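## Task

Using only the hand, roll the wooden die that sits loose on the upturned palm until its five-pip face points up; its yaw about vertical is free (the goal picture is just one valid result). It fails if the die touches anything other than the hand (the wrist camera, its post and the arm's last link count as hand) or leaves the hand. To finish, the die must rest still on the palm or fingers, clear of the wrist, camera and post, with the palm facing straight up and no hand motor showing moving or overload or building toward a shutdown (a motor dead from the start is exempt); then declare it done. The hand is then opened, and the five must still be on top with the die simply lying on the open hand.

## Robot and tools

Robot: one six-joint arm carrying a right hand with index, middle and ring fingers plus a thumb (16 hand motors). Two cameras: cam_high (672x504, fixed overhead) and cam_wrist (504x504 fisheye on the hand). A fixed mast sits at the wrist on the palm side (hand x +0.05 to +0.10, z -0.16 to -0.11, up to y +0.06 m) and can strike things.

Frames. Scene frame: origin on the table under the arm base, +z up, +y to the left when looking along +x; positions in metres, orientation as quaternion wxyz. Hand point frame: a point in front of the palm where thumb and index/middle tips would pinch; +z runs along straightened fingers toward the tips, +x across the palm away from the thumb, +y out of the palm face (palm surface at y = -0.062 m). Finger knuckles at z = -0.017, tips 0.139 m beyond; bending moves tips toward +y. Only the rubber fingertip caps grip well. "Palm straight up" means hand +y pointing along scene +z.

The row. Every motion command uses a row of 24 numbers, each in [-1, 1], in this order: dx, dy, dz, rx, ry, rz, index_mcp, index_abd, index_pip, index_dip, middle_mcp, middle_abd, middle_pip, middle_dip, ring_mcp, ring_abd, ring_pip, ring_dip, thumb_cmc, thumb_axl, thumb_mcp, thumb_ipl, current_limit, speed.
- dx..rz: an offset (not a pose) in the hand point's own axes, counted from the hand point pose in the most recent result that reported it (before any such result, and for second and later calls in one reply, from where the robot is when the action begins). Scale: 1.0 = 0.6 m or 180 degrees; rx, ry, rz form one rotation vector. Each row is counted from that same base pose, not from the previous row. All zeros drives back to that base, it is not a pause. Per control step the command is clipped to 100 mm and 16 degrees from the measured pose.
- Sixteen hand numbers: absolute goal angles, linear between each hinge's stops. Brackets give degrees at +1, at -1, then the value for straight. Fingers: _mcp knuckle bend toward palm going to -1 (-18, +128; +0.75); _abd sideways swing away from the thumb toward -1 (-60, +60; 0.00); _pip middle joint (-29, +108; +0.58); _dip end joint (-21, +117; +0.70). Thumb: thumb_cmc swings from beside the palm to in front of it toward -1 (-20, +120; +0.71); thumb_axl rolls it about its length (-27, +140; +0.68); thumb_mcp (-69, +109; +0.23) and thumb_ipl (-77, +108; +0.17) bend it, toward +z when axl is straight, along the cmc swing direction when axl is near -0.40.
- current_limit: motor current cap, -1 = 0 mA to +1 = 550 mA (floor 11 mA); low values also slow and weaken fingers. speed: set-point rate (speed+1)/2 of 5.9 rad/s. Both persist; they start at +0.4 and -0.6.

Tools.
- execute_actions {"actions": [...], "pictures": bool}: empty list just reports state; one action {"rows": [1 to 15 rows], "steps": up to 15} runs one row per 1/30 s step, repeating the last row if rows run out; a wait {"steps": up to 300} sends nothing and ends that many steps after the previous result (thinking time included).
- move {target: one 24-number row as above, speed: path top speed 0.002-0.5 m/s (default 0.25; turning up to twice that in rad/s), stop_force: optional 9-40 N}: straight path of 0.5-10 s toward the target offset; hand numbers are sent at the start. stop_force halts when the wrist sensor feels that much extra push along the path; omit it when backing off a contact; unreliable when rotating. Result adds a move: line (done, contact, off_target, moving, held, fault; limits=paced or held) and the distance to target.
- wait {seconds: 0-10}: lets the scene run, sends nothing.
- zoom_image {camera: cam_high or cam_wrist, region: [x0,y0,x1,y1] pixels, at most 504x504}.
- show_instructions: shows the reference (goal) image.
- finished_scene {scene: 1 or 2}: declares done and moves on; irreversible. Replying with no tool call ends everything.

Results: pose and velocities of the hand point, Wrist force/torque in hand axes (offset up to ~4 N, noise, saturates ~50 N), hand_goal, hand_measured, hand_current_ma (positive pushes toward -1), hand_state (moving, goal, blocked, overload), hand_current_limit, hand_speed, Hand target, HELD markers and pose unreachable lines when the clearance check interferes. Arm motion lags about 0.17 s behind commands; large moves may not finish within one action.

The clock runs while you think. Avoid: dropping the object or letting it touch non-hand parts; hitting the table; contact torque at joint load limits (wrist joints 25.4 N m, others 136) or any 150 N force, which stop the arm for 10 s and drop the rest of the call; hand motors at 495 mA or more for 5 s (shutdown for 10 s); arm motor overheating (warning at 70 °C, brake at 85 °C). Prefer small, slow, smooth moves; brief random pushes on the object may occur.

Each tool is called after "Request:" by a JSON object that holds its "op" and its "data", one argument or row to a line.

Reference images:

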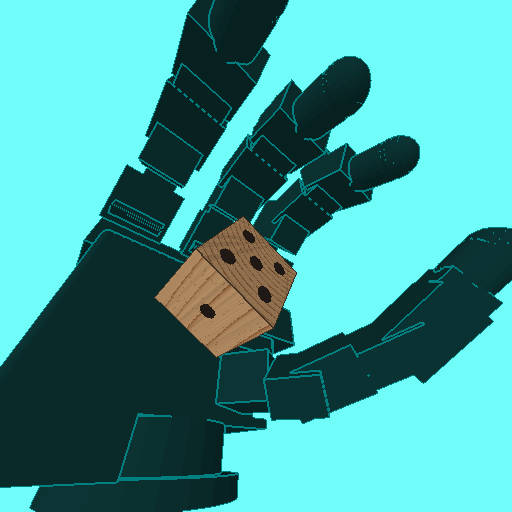

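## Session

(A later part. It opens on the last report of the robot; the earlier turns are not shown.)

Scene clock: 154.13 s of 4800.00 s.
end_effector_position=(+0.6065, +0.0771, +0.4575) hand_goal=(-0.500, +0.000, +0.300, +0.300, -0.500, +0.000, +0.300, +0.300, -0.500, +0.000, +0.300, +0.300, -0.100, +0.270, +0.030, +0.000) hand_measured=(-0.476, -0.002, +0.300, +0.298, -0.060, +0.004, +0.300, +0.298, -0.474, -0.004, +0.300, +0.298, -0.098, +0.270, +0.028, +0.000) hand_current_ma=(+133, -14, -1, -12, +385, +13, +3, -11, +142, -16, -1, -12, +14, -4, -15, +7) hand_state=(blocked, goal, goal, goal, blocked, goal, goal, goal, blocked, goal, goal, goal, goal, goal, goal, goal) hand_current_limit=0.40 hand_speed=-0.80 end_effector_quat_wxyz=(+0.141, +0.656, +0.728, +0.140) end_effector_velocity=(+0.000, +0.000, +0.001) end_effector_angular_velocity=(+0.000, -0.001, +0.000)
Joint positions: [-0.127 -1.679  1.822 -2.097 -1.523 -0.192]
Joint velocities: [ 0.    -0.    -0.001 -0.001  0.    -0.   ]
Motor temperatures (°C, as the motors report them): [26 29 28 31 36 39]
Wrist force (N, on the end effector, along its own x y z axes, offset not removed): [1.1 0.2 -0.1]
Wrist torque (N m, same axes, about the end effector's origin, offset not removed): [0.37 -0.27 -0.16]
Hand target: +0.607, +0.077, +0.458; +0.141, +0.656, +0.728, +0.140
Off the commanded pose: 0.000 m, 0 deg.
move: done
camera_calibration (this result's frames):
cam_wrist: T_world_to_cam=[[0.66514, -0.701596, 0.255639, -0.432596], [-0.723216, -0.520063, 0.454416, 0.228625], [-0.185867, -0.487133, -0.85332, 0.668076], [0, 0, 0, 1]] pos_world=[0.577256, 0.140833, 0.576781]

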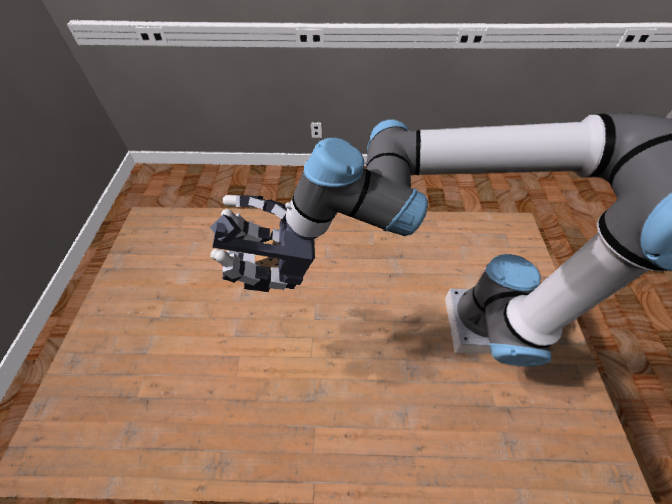

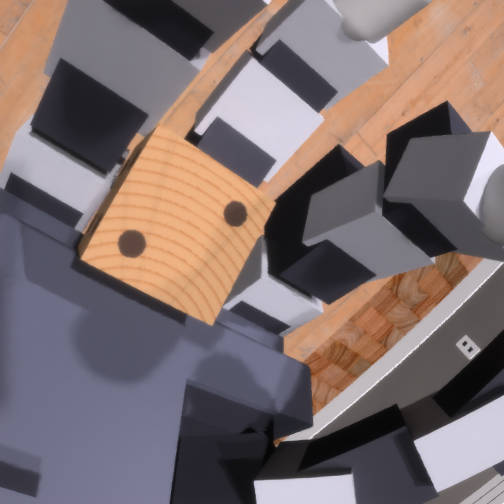

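Request:
{"op": "move", "data": {
  "target": [0,0,0,0,0,0,0.35,0,-0.6,0.3,0.35,0,-0.6,0.3,0.35,0,-0.6,0.3,-0.1,0.27,0.03,0,0.4,-0.8]
}}

Request:
{"op": "move", "data": {
  "target": [0,0,0,0,0,0,0,0,0.35,-0.4,0,0,0.35,-0.4,0,0,0.35,-0.4,-0.1,0.27,0.03,0,0.4,-0.85]
}}

Scene clock: 163.43 s of 4800.00 s.
end_effector_position=(+0.6065, +0.0771, +0.4575) hand_goal=(+0.350, +0.000, -0.600, +0.300, +0.350, +0.000, -0.600, +0.300, +0.350, +0.000, -0.600, +0.300, -0.100, +0.270, +0.030, +0.000) hand_measured=(+0.356, -0.002, -0.592, +0.298, +0.360, +0.004, -0.582, +0.298, +0.356, -0.004, -0.592, +0.298, -0.098, +0.270, +0.028, +0.000) hand_current_ma=(+34, -14, +39, -12, +58, +14, +90, -9, +32, -16, +42, -12, +14, -4, -15, +7) hand_state=(goal, goal, goal, goal, goal, goal, goal, goal, goal, goal, goal, goal, goal, goal, goal, goal) hand_current_limit=0.40 hand_speed=-0.80 end_effector_quat_wxyz=(+0.141, +0.656, +0.728, +0.140) end_effector_velocity=(+0.000, -0.000, +0.000) end_effector_angular_velocity=(+0.000, +0.000, +0.000)
Joint positions: [-0.127 -1.679  1.822 -2.097 -1.523 -0.192]
Joint velocities: [-0.  0. -0.  0.  0. -0.]
Motor temperatures (°C, as the motors report them): [26 29 28 31 36 39]
Wrist force (N, on the end effector, along its own x y z axes, offset not removed): [0.1 0.8 -2.1]
Wrist torque (N m, same axes, about the end effector's origin, offset not removed): [0.51 -0.19 -0.10]
Hand target: +0.607, +0.077, +0.458; +0.141, +0.656, +0.728, +0.140
Off the commanded pose: 0.000 m, 0 deg.
move: done
camera_calibration (this result's frames):
cam_wrist: T_world_to_cam=[[0.665146, -0.7016, 0.255615, -0.43259], [-0.723216, -0.520093, 0.454381, 0.228642], [-0.18585, -0.487094, -0.853346, 0.668079], [0, 0, 0, 1]] pos_world=[0.577255, 0.140827, 0.576789]

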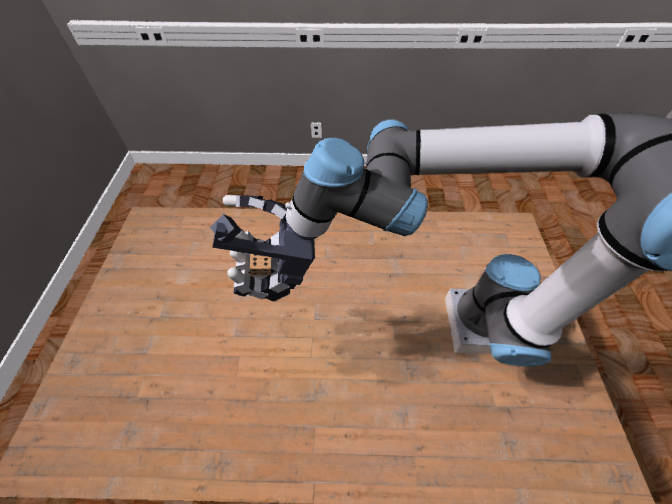

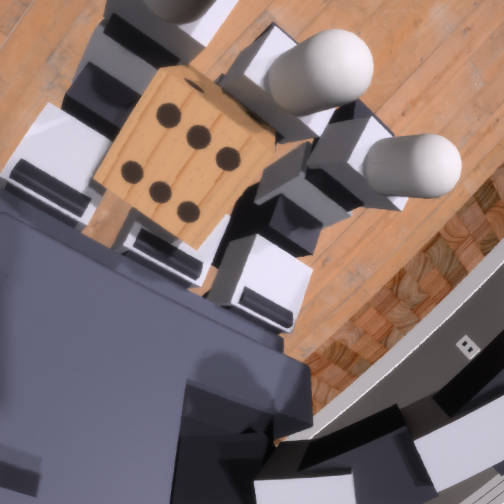

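Scene clock: 166.27 s of 4800.00 s.
end_effector_position=(+0.6065, +0.0771, +0.4575) hand_goal=(+0.000, +0.000, +0.350, -0.400, +0.000, +0.000, +0.350, -0.400, +0.000, +0.000, +0.350, -0.400, -0.100, +0.270, +0.030, +0.000) hand_measured=(+0.024, -0.002, +0.350, -0.398, +0.024, +0.004, +0.350, -0.398, +0.026, -0.004, +0.350, -0.398, -0.098, +0.270, +0.028, +0.000) hand_current_ma=(+129, -14, +0, +14, +139, +14, +0, +14, +143, -16, +0, +14, +14, -4, -15, +7) hand_state=(blocked, goal, goal, goal, blocked, goal, goal, goal, blocked, goal, goal, goal, goal, goal, goal, goal) hand_current_limit=0.40 hand_speed=-0.85 end_effector_quat_wxyz=(+0.141, +0.656, +0.728, +0.140) end_effector_velocity=(+0.000, -0.000, +0.000) end_effector_angular_velocity=(+0.000, -0.001, -0.001)
Joint positions: [-0.127 -1.679  1.822 -2.097 -1.523 -0.192]
Joint velocities: [-0.     0.    -0.001 -0.    -0.     0.001]
Motor temperatures (°C, as the motors report them): [26 29 28 31 36 39]
Wrist force (N, on the end effector, along its own x y z axes, offset not removed): [-0.9 0.9 -2.2]
Wrist torque (N m, same axes, about the end effector's origin, offset not removed): [0.58 0.07 -0.13]
Hand target: +0.607, +0.077, +0.458; +0.141, +0.656, +0.728, +0.140
Off the commanded pose: 0.000 m, 0 deg.
move: done
camera_calibration (this result's frames):
cam_wrist: T_world_to_cam=[[0.665146, -0.7016, 0.255615, -0.43259], [-0.723216, -0.520093, 0.454381, 0.228642], [-0.18585, -0.487094, -0.853346, 0.668079], [0, 0, 0, 1]] pos_world=[0.577255, 0.140827, 0.576789]

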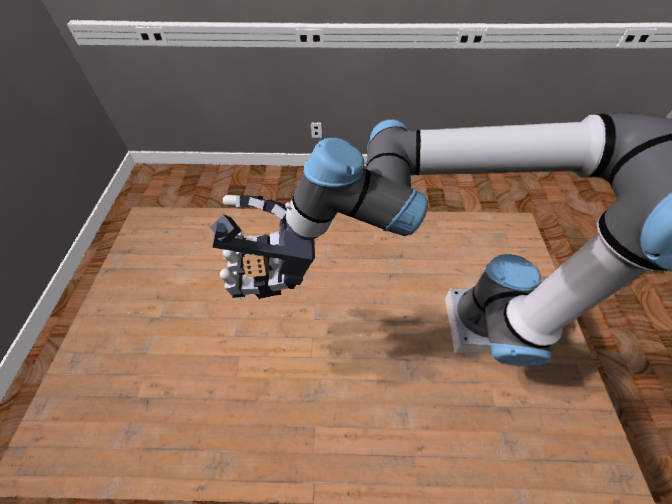

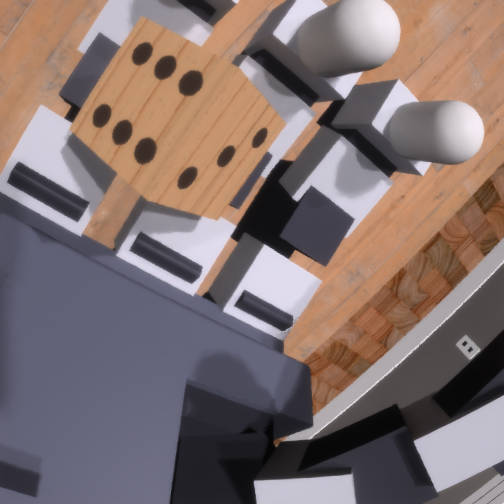

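Request:
{"op": "move", "data": {
  "target": [0,0,0,0,0,0,-0.6,0,0.58,0,-0.6,0,0.58,0,-0.6,0.1,0.58,0,-0.1,0.27,0.03,0,0.4,-0.85]
}}

Request:
{"op": "move", "data": {
  "target": [0,0,0,-0.33,0,0,-0.6,0,0.58,0,-0.6,0,0.58,0,-0.6,0,0.58,0,-0.1,0.27,0.03,0,0.4,-0.85],
  "speed": 0.12
}}

Scene clock: 171.87 s of 4800.00 s.
end_effector_position=(+0.6065, +0.0771, +0.4575) hand_goal=(-0.600, +0.000, +0.580, +0.000, -0.600, +0.000, +0.580, +0.000, -0.600, +0.100, +0.580, +0.000, -0.100, +0.270, +0.030, +0.000) hand_measured=(-0.576, -0.002, +0.580, -0.002, -0.574, +0.004, +0.580, -0.002, -0.570, +0.096, +0.580, -0.002, -0.098, +0.270, +0.028, +0.000) hand_current_ma=(+131, -14, +1, -13, +148, +13, +1, -13, +157, -14, +1, -13, +14, -4, -15, +7) hand_state=(blocked, goal, goal, goal, blocked, goal, goal, goal, blocked, goal, goal, goal, goal, goal, goal, goal) hand_current_limit=0.40 hand_speed=-0.85 end_effector_quat_wxyz=(+0.141, +0.656, +0.728, +0.140) end_effector_velocity=(+0.000, -0.000, -0.000) end_effector_angular_velocity=(-0.001, -0.000, +0.001)
Joint positions: [-0.127 -1.679  1.822 -2.097 -1.523 -0.192]
Joint velocities: [-0.001  0.     0.    -0.    -0.    -0.002]
Motor temperatures (°C, as the motors report them): [26 29 28 31 36 39]
Wrist force (N, on the end effector, along its own x y z axes, offset not removed): [-0.5 1.0 -3.0]
Wrist torque (N m, same axes, about the end effector's origin, offset not removed): [0.59 0.01 -0.26]
Hand target: +0.607, +0.077, +0.458; +0.141, +0.656, +0.728, +0.140
Off the commanded pose: 0.000 m, 0 deg.
move: done
camera_calibration (this result's frames):
cam_wrist: T_world_to_cam=[[0.665146, -0.7016, 0.255615, -0.43259], [-0.723216, -0.520094, 0.454381, 0.228642], [-0.18585, -0.487094, -0.853346, 0.668079], [0, 0, 0, 1]] pos_world=[0.577255, 0.140827, 0.576789]

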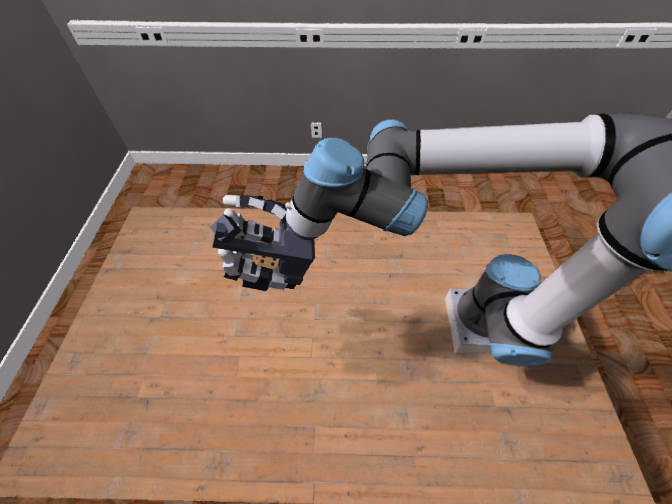

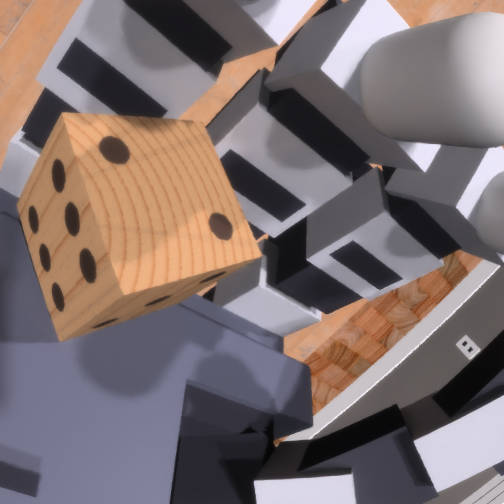

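Scene clock: 176.60 s of 4800.00 s.
end_effector_position=(+0.6070, +0.0770, +0.4576) hand_goal=(-0.600, +0.000, +0.580, +0.000, -0.600, +0.000, +0.580, +0.000, -0.600, +0.000, +0.580, +0.000, -0.100, +0.270, +0.030, +0.000) hand_measured=(-0.596, -0.002, +0.580, -0.002, -0.596, +0.004, +0.580, -0.002, -0.594, +0.004, +0.580, -0.002, -0.098, +0.270, +0.028, +0.000) hand_current_ma=(+22, -14, +1, -13, +27, +13, +1, -13, +29, +14, +1, -13, +14, -4, -15, +7) hand_state=(goal, goal, goal, goal, goal, goal, goal, goal, goal, goal, goal, goal, goal, goal, goal, goal) hand_current_limit=0.40 hand_speed=-0.85 end_effector_quat_wxyz=(+0.447, +0.500, +0.563, +0.483) end_effector_velocity=(+0.001, -0.001, +0.001) end_effector_angular_velocity=(-0.000, -0.010, -0.001)
Joint positions: [-0.185 -1.263  2.263 -3.987 -1.323 -0.066]
Joint velocities: [-0.001  0.007 -0.004 -0.013 -0.     0.001]
Motor temperatures (°C, as the motors report them): [26 29 28 31 36 39]
Wrist force (N, on the end effector, along its own x y z axes, offset not removed): [0.1 0.1 -4.3]
Wrist torque (N m, same axes, about the end effector's origin, offset not removed): [0.31 -0.03 -0.19]
Hand target: +0.607, +0.077, +0.458; +0.447, +0.500, +0.563, +0.483
Off the commanded pose: 0.001 m, 0 deg.
move: done
camera_calibration (this result's frames):
cam_wrist: T_world_to_cam=[[0.171528, -0.74233, 0.647707, -0.309655], [-0.725127, -0.540186, -0.427071, 0.634996], [0.66691, -0.396415, -0.63094, 0.0418072], [0, 0, 0, 1]] pos_world=[0.485685, 0.129723, 0.498132]

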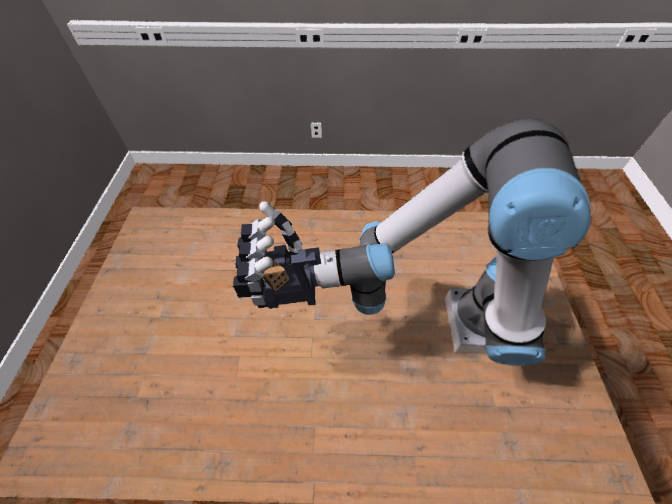

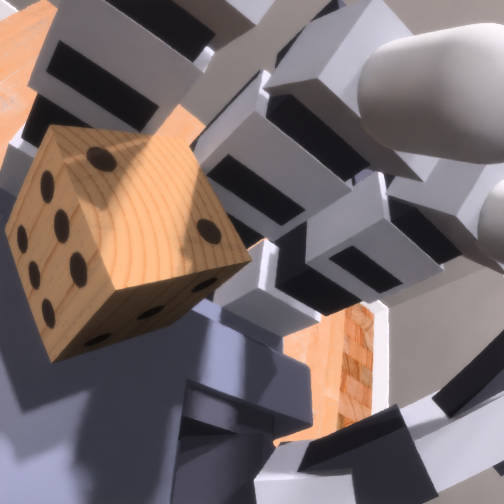

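Roughly 2 up. Roll forward again.

Request:
{"op": "move", "data": {
  "target": [0,0,0,0.1,0,0.03,0.75,0,-0.6,0.5,0.75,0,-0.6,0.5,0.75,0,-0.6,0.5,-0.1,0.27,0.03,0,0.4,-0.75],
  "speed": 0.06
}}

Request:
{"op": "wait", "data": {
  "seconds": 1
}}

Scene clock: 182.90 s of 4800.00 s.
end_effector_position=(+0.6068, +0.0770, +0.4575) hand_goal=(+0.750, +0.000, -0.600, +0.500, +0.750, +0.000, -0.600, +0.500, +0.750, +0.000, -0.600, +0.500, -0.100, +0.270, +0.030, +0.000) hand_measured=(+0.758, -0.002, -0.596, +0.498, +0.758, +0.004, -0.596, +0.498, +0.758, +0.004, -0.596, +0.498, -0.098, +0.270, +0.028, +0.000) hand_current_ma=(+39, -13, +24, -13, +42, +13, +24, -13, +43, +14, +24, -13, +15, -4, -15, +7) hand_state=(goal, goal, goal, goal, goal, goal, goal, goal, goal, goal, goal, goal, goal, goal, goal, goal) hand_current_limit=0.40 hand_speed=-0.75 end_effector_quat_wxyz=(+0.341, +0.589, +0.607, +0.409) end_effector_velocity=(+0.000, -0.000, +0.001) end_effector_angular_velocity=(+0.001, +0.007, -0.001)
Joint positions: [-0.169 -1.534  2.264 -3.397 -1.355 -0.04 ]
Joint velocities: [-0.    -0.006 -0.002  0.015 -0.     0.   ]
Motor temperatures (°C, as the motors report them): [26 29 28 31 36 39]
Wrist force (N, on the end effector, along its own x y z axes, offset not removed): [-0.8 -0.5 -1.2]
Wrist torque (N m, same axes, about the end effector's origin, offset not removed): [0.18 0.02 -0.34]
Hand target: +0.607, +0.077, +0.457; +0.341, +0.590, +0.608, +0.409
Off the commanded pose: 0.000 m, 0 deg.
move: done
camera_calibration (this result's frames):
cam_wrist: T_world_to_cam=[[0.344879, -0.783558, 0.516813, -0.351662], [-0.838035, -0.505041, -0.206472, 0.599719], [0.422794, -0.361899, -0.830827, 0.278783], [0, 0, 0, 1]] pos_world=[0.505999, 0.128226, 0.537189]

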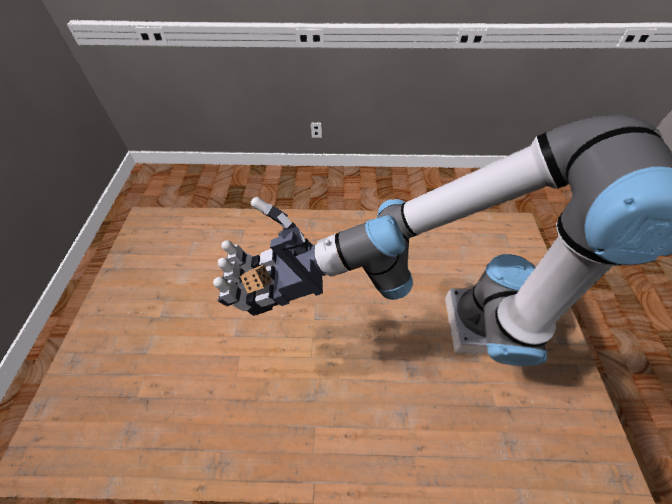

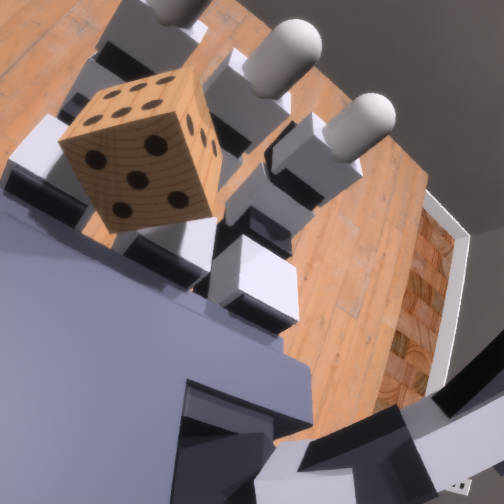

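Scene clock: 183.90 s of 4800.00 s.
end_effector_position=(+0.6069, +0.0770, +0.4575) hand_goal=(+0.750, +0.000, -0.600, +0.500, +0.750, +0.000, -0.600, +0.500, +0.750, +0.000, -0.600, +0.500, -0.100, +0.270, +0.030, +0.000) hand_measured=(+0.758, -0.002, -0.596, +0.498, +0.758, +0.004, -0.596, +0.498, +0.758, +0.004, -0.596, +0.498, -0.098, +0.270, +0.028, +0.000) hand_current_ma=(+39, -13, +24, -13, +42, +13, +24, -13, +43, +14, +24, -13, +15, -4, -15, +7) hand_state=(goal, goal, goal, goal, goal, goal, goal, goal, goal, goal, goal, goal, goal, goal, goal, goal) hand_current_limit=0.40 hand_speed=-0.75 end_effector_quat_wxyz=(+0.341, +0.590, +0.608, +0.409) end_effector_velocity=(-0.000, +0.001, -0.000) end_effector_angular_velocity=(+0.001, +0.000, +0.001)
Joint positions: [-0.169 -1.535  2.264 -3.396 -1.355 -0.04 ]
Joint velocities: [ 0.001 -0.     0.     0.     0.     0.001]
Motor temperatures (°C, as the motors report them): [26 29 28 31 36 39]
Wrist force (N, on the end effector, along its own x y z axes, offset not removed): [-0.8 1.3 0.0]
Wrist torque (N m, same axes, about the end effector's origin, offset not removed): [0.37 -0.05 -0.22]
Hand target: +0.607, +0.077, +0.457; +0.341, +0.590, +0.608, +0.409
Off the commanded pose: 0.000 m, 0 deg.
Steps of this call (steps 1 to 30: nothing new was sent). Readings (end_effector_position | what the end effector reports):
1: (+0.6068, +0.0770, +0.4575) | hand_goal=(+0.750, +0.000, -0.600, +0.500, +0.750, +0.000, -0.600, +0.500, +0.750, +0.000, -0.600, +0.500, -0.100, +0.270, +0.030, +0.000) hand_measured=(+0.758, -0.002, -0.596, +0.498, +0.758, +0.004, -0.596, +0.498, +0.758, +0.004, -0.596, +0.498, -0.098, +0.270, +0.028, +0.000) hand_current_ma=(+39, -13, +24, -13, +42, +13, +24, -13, +43, +14, +24, -13, +15, -4, -15, +7) hand_state=(goal, goal, goal, goal, goal, goal, goal, goal, goal, goal, goal, goal, goal, goal, goal, goal) hand_current_limit=0.40 hand_speed=-0.75
2: (+0.6069, +0.0770, +0.4575) | hand_goal=(+0.750, +0.000, -0.600, +0.500, +0.750, +0.000, -0.600, +0.500, +0.750, +0.000, -0.600, +0.500, -0.100, +0.270, +0.030, +0.000) hand_measured=(+0.758, -0.002, -0.596, +0.498, +0.758, +0.004, -0.596, +0.498, +0.758, +0.004, -0.596, +0.498, -0.098, +0.270, +0.028, +0.000) hand_current_ma=(+39, -13, +24, -13, +42, +13, +24, -13, +43, +14, +24, -13, +15, -4, -15, +7) hand_state=(goal, goal, goal, goal, goal, goal, goal, goal, goal, goal, goal, goal, goal, goal, goal, goal) hand_current_limit=0.40 hand_speed=-0.75
4: (+0.6069, +0.0770, +0.4575) | hand_goal=(+0.750, +0.000, -0.600, +0.500, +0.750, +0.000, -0.600, +0.500, +0.750, +0.000, -0.600, +0.500, -0.100, +0.270, +0.030, +0.000) hand_measured=(+0.758, -0.002, -0.596, +0.498, +0.758, +0.004, -0.596, +0.498, +0.758, +0.004, -0.596, +0.498, -0.098, +0.270, +0.028, +0.000) hand_current_ma=(+39, -13, +24, -13, +42, +13, +24, -13, +43, +14, +24, -13, +15, -4, -15, +7) hand_state=(goal, goal, goal, goal, goal, goal, goal, goal, goal, goal, goal, goal, goal, goal, goal, goal) hand_current_limit=0.40 hand_speed=-0.75
8: (+0.6069, +0.0770, +0.4575) | hand_goal=(+0.750, +0.000, -0.600, +0.500, +0.750, +0.000, -0.600, +0.500, +0.750, +0.000, -0.600, +0.500, -0.100, +0.270, +0.030, +0.000) hand_measured=(+0.758, -0.002, -0.596, +0.498, +0.758, +0.004, -0.596, +0.498, +0.758, +0.004, -0.596, +0.498, -0.098, +0.270, +0.028, +0.000) hand_current_ma=(+39, -13, +24, -13, +42, +13, +24, -13, +43, +14, +24, -13, +15, -4, -15, +7) hand_state=(goal, goal, goal, goal, goal, goal, goal, goal, goal, goal, goal, goal, goal, goal, goal, goal) hand_current_limit=0.40 hand_speed=-0.75
30: the state above
camera_calibration (this result's frames):
cam_wrist: T_world_to_cam=[[0.345239, -0.783628, 0.516466, -0.351723], [-0.838202, -0.504992, -0.205912, 0.599569], [0.42217, -0.361814, -0.831182, 0.279314], [0, 0, 0, 1]] pos_world=[0.506071, 0.128217, 0.537272]

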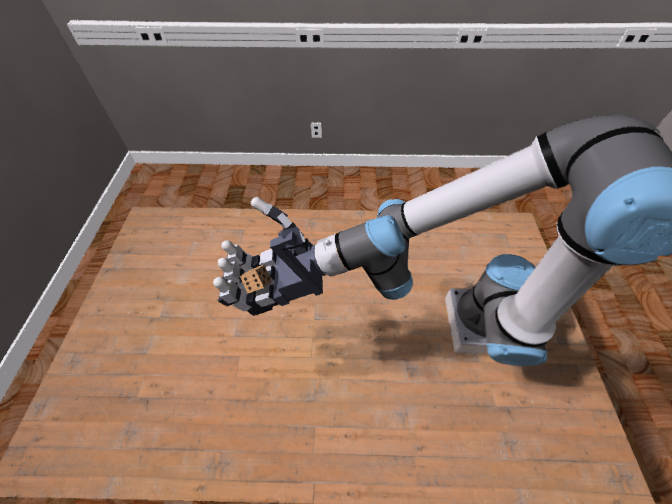

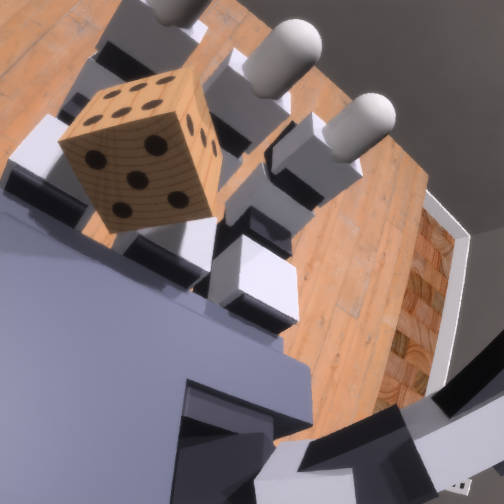

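Request:
{"op": "move", "data": {
  "target": [0,0,0,0.16,0,-0.03,0.75,0,-0.5,0.2,0.75,0,-0.5,0.2,0.75,0,-0.5,0.2,-0.1,0.27,0.03,0,0.4,-0.75],
  "speed": 0.08
}}

Scene clock: 190.13 s of 4800.00 s.
end_effector_position=(+0.6065, +0.0771, +0.4576) hand_goal=(+0.750, +0.000, -0.500, +0.200, +0.750, +0.000, -0.500, +0.200, +0.750, +0.000, -0.500, +0.200, -0.100, +0.270, +0.030, +0.000) hand_measured=(+0.758, -0.002, -0.500, +0.202, +0.758, +0.004, -0.500, +0.204, +0.758, +0.002, -0.500, +0.202, -0.098, +0.270, +0.028, +0.000) hand_current_ma=(+40, -13, +1, +15, +46, +13, +4, +15, +47, +13, +1, +15, +16, -4, -15, +7) hand_state=(goal, goal, goal, goal, goal, goal, goal, goal, goal, goal, goal, goal, goal, goal, goal, goal) hand_current_limit=0.40 hand_speed=-0.75 end_effector_quat_wxyz=(+0.202, +0.627, +0.717, +0.229) end_effector_velocity=(+0.000, -0.000, +0.001) end_effector_angular_velocity=(-0.003, +0.010, +0.002)
Joint positions: [-0.17  -1.72   2.009 -2.45  -1.424 -0.23 ]
Joint velocities: [ 0.     0.    -0.009  0.019 -0.003 -0.003]
Motor temperatures (°C, as the motors report them): [26 29 28 31 36 39]
Wrist force (N, on the end effector, along its own x y z axes, offset not removed): [-2.4 1.7 -2.7]
Wrist torque (N m, same axes, about the end effector's origin, offset not removed): [0.55 0.18 -0.30]
Hand target: +0.607, +0.077, +0.457; +0.202, +0.627, +0.717, +0.229
Off the commanded pose: 0.000 m, 0 deg.
move: done
camera_calibration (this result's frames):
cam_wrist: T_world_to_cam=[[0.622306, -0.692272, 0.365368, -0.457598], [-0.782475, -0.563045, 0.265921, 0.354093], [0.0216289, -0.451375, -0.892072, 0.557296], [0, 0, 0, 1]] pos_world=[0.549781, 0.134138, 0.570179]

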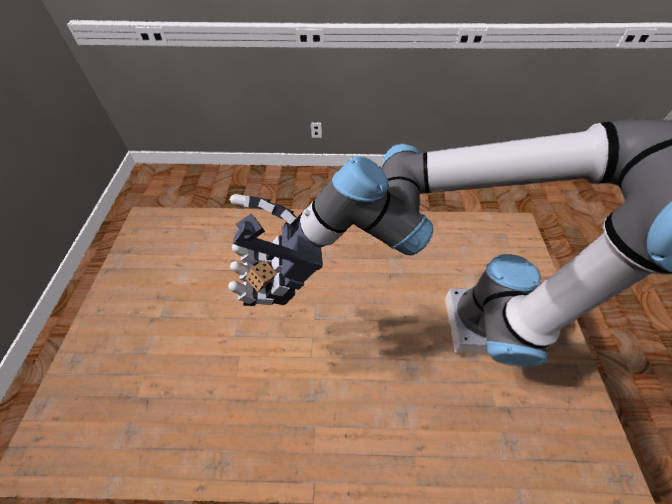

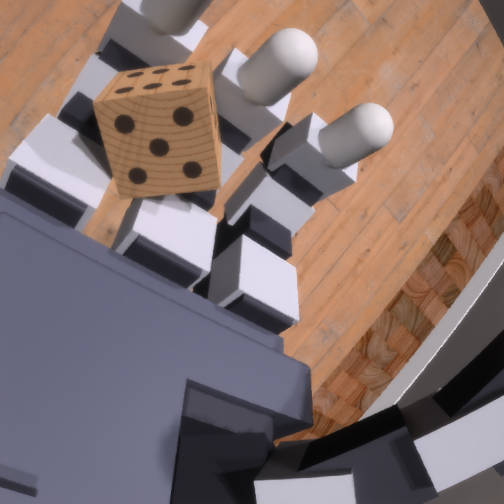

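Request:
{"op": "move", "data": {
  "target": [0,0,0,0,0,0,0.75,0,-0.15,-0.1,0.75,0,-0.15,-0.1,0.75,0,-0.15,-0.1,-0.1,0.27,0.03,0,0.4,-0.9]
}}

Request:
{"op": "move", "data": {
  "target": [0,0,0,-0.302,0,0,0.73,0,0.56,0.3,0.73,0,0.56,0.3,0.73,0,0.56,0.3,-0.1,0.27,0.03,0,0.4,-0.95],
  "speed": 0.08
}}

Request:
{"op": "zoom_image", "data": {
  "camera": "cam_high",
  "region": [170,190,310,320]
}}

Scene clock: 199.00 s of 4800.00 s.
end_effector_position=(+0.6065, +0.0771, +0.4576) hand_goal=(+0.750, +0.000, -0.150, -0.100, +0.750, +0.000, -0.150, -0.100, +0.750, +0.000, -0.150, -0.100, -0.100, +0.270, +0.030, +0.000) hand_measured=(+0.758, -0.002, -0.150, -0.096, +0.758, +0.004, -0.150, -0.096, +0.758, +0.002, -0.150, -0.096, -0.098, +0.270, +0.028, +0.000) hand_current_ma=(+40, -13, +1, +18, +46, +13, +4, +21, +47, +11, +4, +20, +16, -4, -15, +7) hand_state=(goal, goal, goal, goal, goal, goal, goal, goal, goal, goal, goal, goal, goal, goal, goal, goal) hand_current_limit=0.40 hand_speed=-0.90 end_effector_quat_wxyz=(+0.202, +0.627, +0.717, +0.229) end_effector_velocity=(+0.000, -0.001, +0.001) end_effector_angular_velocity=(+0.000, -0.001, -0.002)
Joint positions: [-0.17  -1.72   2.009 -2.45  -1.424 -0.23 ]
Joint velocities: [-0.001  0.    -0.001 -0.001 -0.     0.001]
Motor temperatures (°C, as the motors report them): [26 29 28 31 36 39]
Wrist force (N, on the end effector, along its own x y z axes, offset not removed): [-1.5 0.3 -2.1]
Wrist torque (N m, same axes, about the end effector's origin, offset not removed): [0.30 0.12 -0.38]
Hand target: +0.607, +0.077, +0.458; +0.202, +0.627, +0.717, +0.229
Off the commanded pose: 0.000 m, 0 deg.
move: done
camera_calibration (this result's frames):
cam_wrist: T_world_to_cam=[[0.622341, -0.692241, 0.365369, -0.457598], [-0.782447, -0.563083, 0.265921, 0.354093], [0.0216514, -0.451375, -0.892072, 0.557296], [0, 0, 0, 1]] pos_world=[0.549774, 0.134165, 0.570179]

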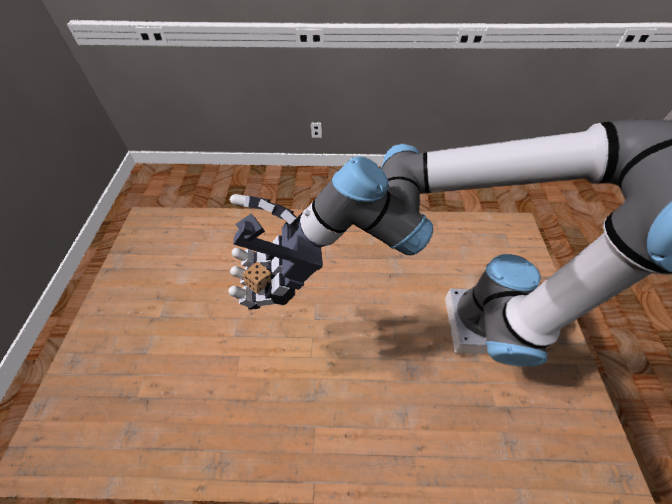

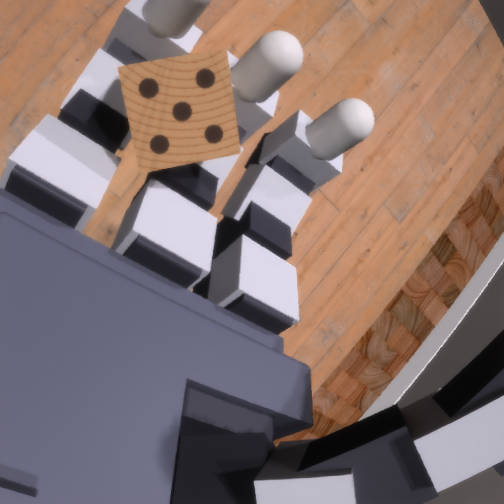

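Scene clock: 205.23 s of 4800.00 s.
end_effector_position=(+0.6070, +0.0770, +0.4578) hand_goal=(+0.730, +0.000, +0.560, +0.300, +0.730, +0.000, +0.560, +0.300, +0.730, +0.000, +0.560, +0.300, -0.100, +0.270, +0.030, +0.000) hand_measured=(+0.748, -0.002, +0.560, +0.298, +0.750, +0.004, +0.560, +0.298, +0.750, +0.002, +0.562, +0.298, -0.098, +0.270, +0.028, +0.000) hand_current_ma=(+96, -13, +2, -11, +111, +13, +5, -11, +112, +11, +6, -11, +16, -4, -15, +7) hand_state=(goal, goal, goal, goal, goal, goal, goal, goal, blocked, goal, goal, goal, goal, goal, goal, goal) hand_current_limit=0.40 hand_speed=-0.95 end_effector_quat_wxyz=(+0.466, +0.465, +0.533, +0.531) end_effector_velocity=(+0.000, +0.000, +0.000) end_effector_angular_velocity=(-0.000, -0.012, -0.000)
Joint positions: [-0.198 -1.148  2.22  -4.196 -1.27  -0.014]
Joint velocities: [ 0.001  0.009 -0.006 -0.016 -0.001  0.002]
Motor temperatures (°C, as the motors report them): [26 29 28 31 36 39]
Wrist force (N, on the end effector, along its own x y z axes, offset not removed): [0.3 1.7 -2.6]
Wrist torque (N m, same axes, about the end effector's origin, offset not removed): [0.55 -0.10 -0.05]
Hand target: +0.607, +0.077, +0.458; +0.466, +0.465, +0.533, +0.531
Off the commanded pose: 0.000 m, 0 deg.
move: done
camera_calibration (this result's frames):
cam_wrist: T_world_to_cam=[[0.113853, -0.759215, 0.640804, -0.270287], [-0.64368, -0.547685, -0.534526, 0.635414], [0.756779, -0.351615, -0.551047, -0.0526037], [0, 0, 0, 1]] pos_world=[0.479585, 0.124305, 0.483859]

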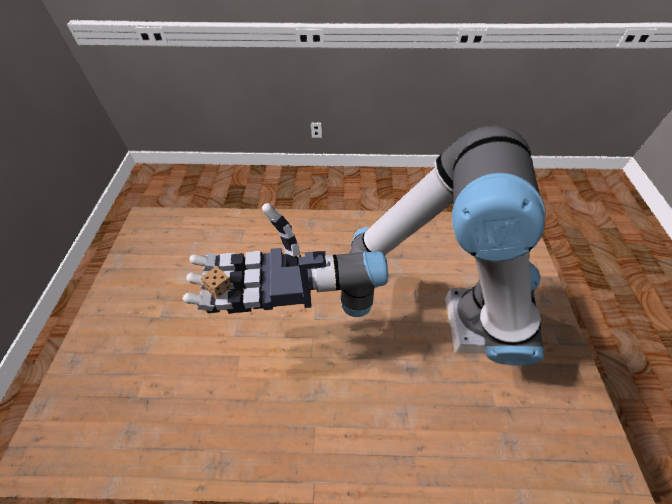

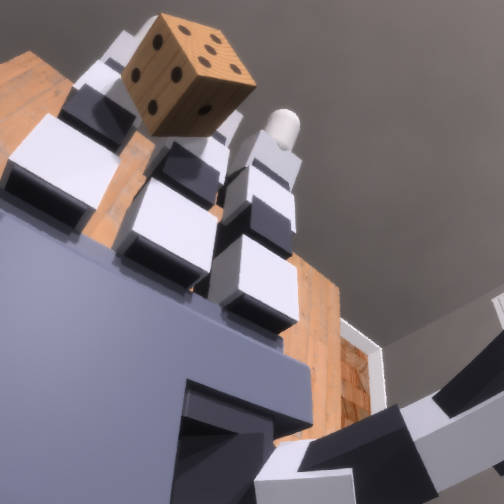

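Region (170, 190, 310, 320) of cam_high's 672x504 image, scaled by 3.600, with more detail than that image has; it fills the top 468 rows of this view, and the rest is white.

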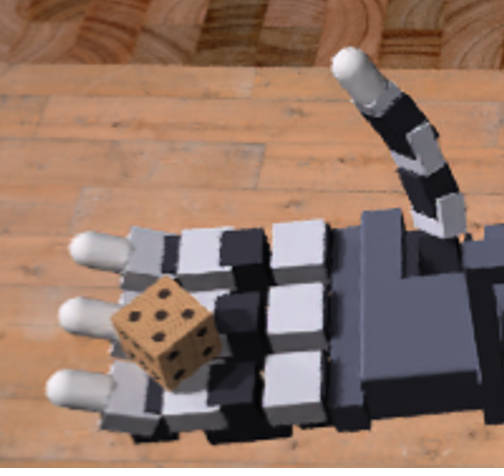

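Request:
{"op": "finished_scene", "data": {
  "scene": 1
}}

The scene is finished: the task was done.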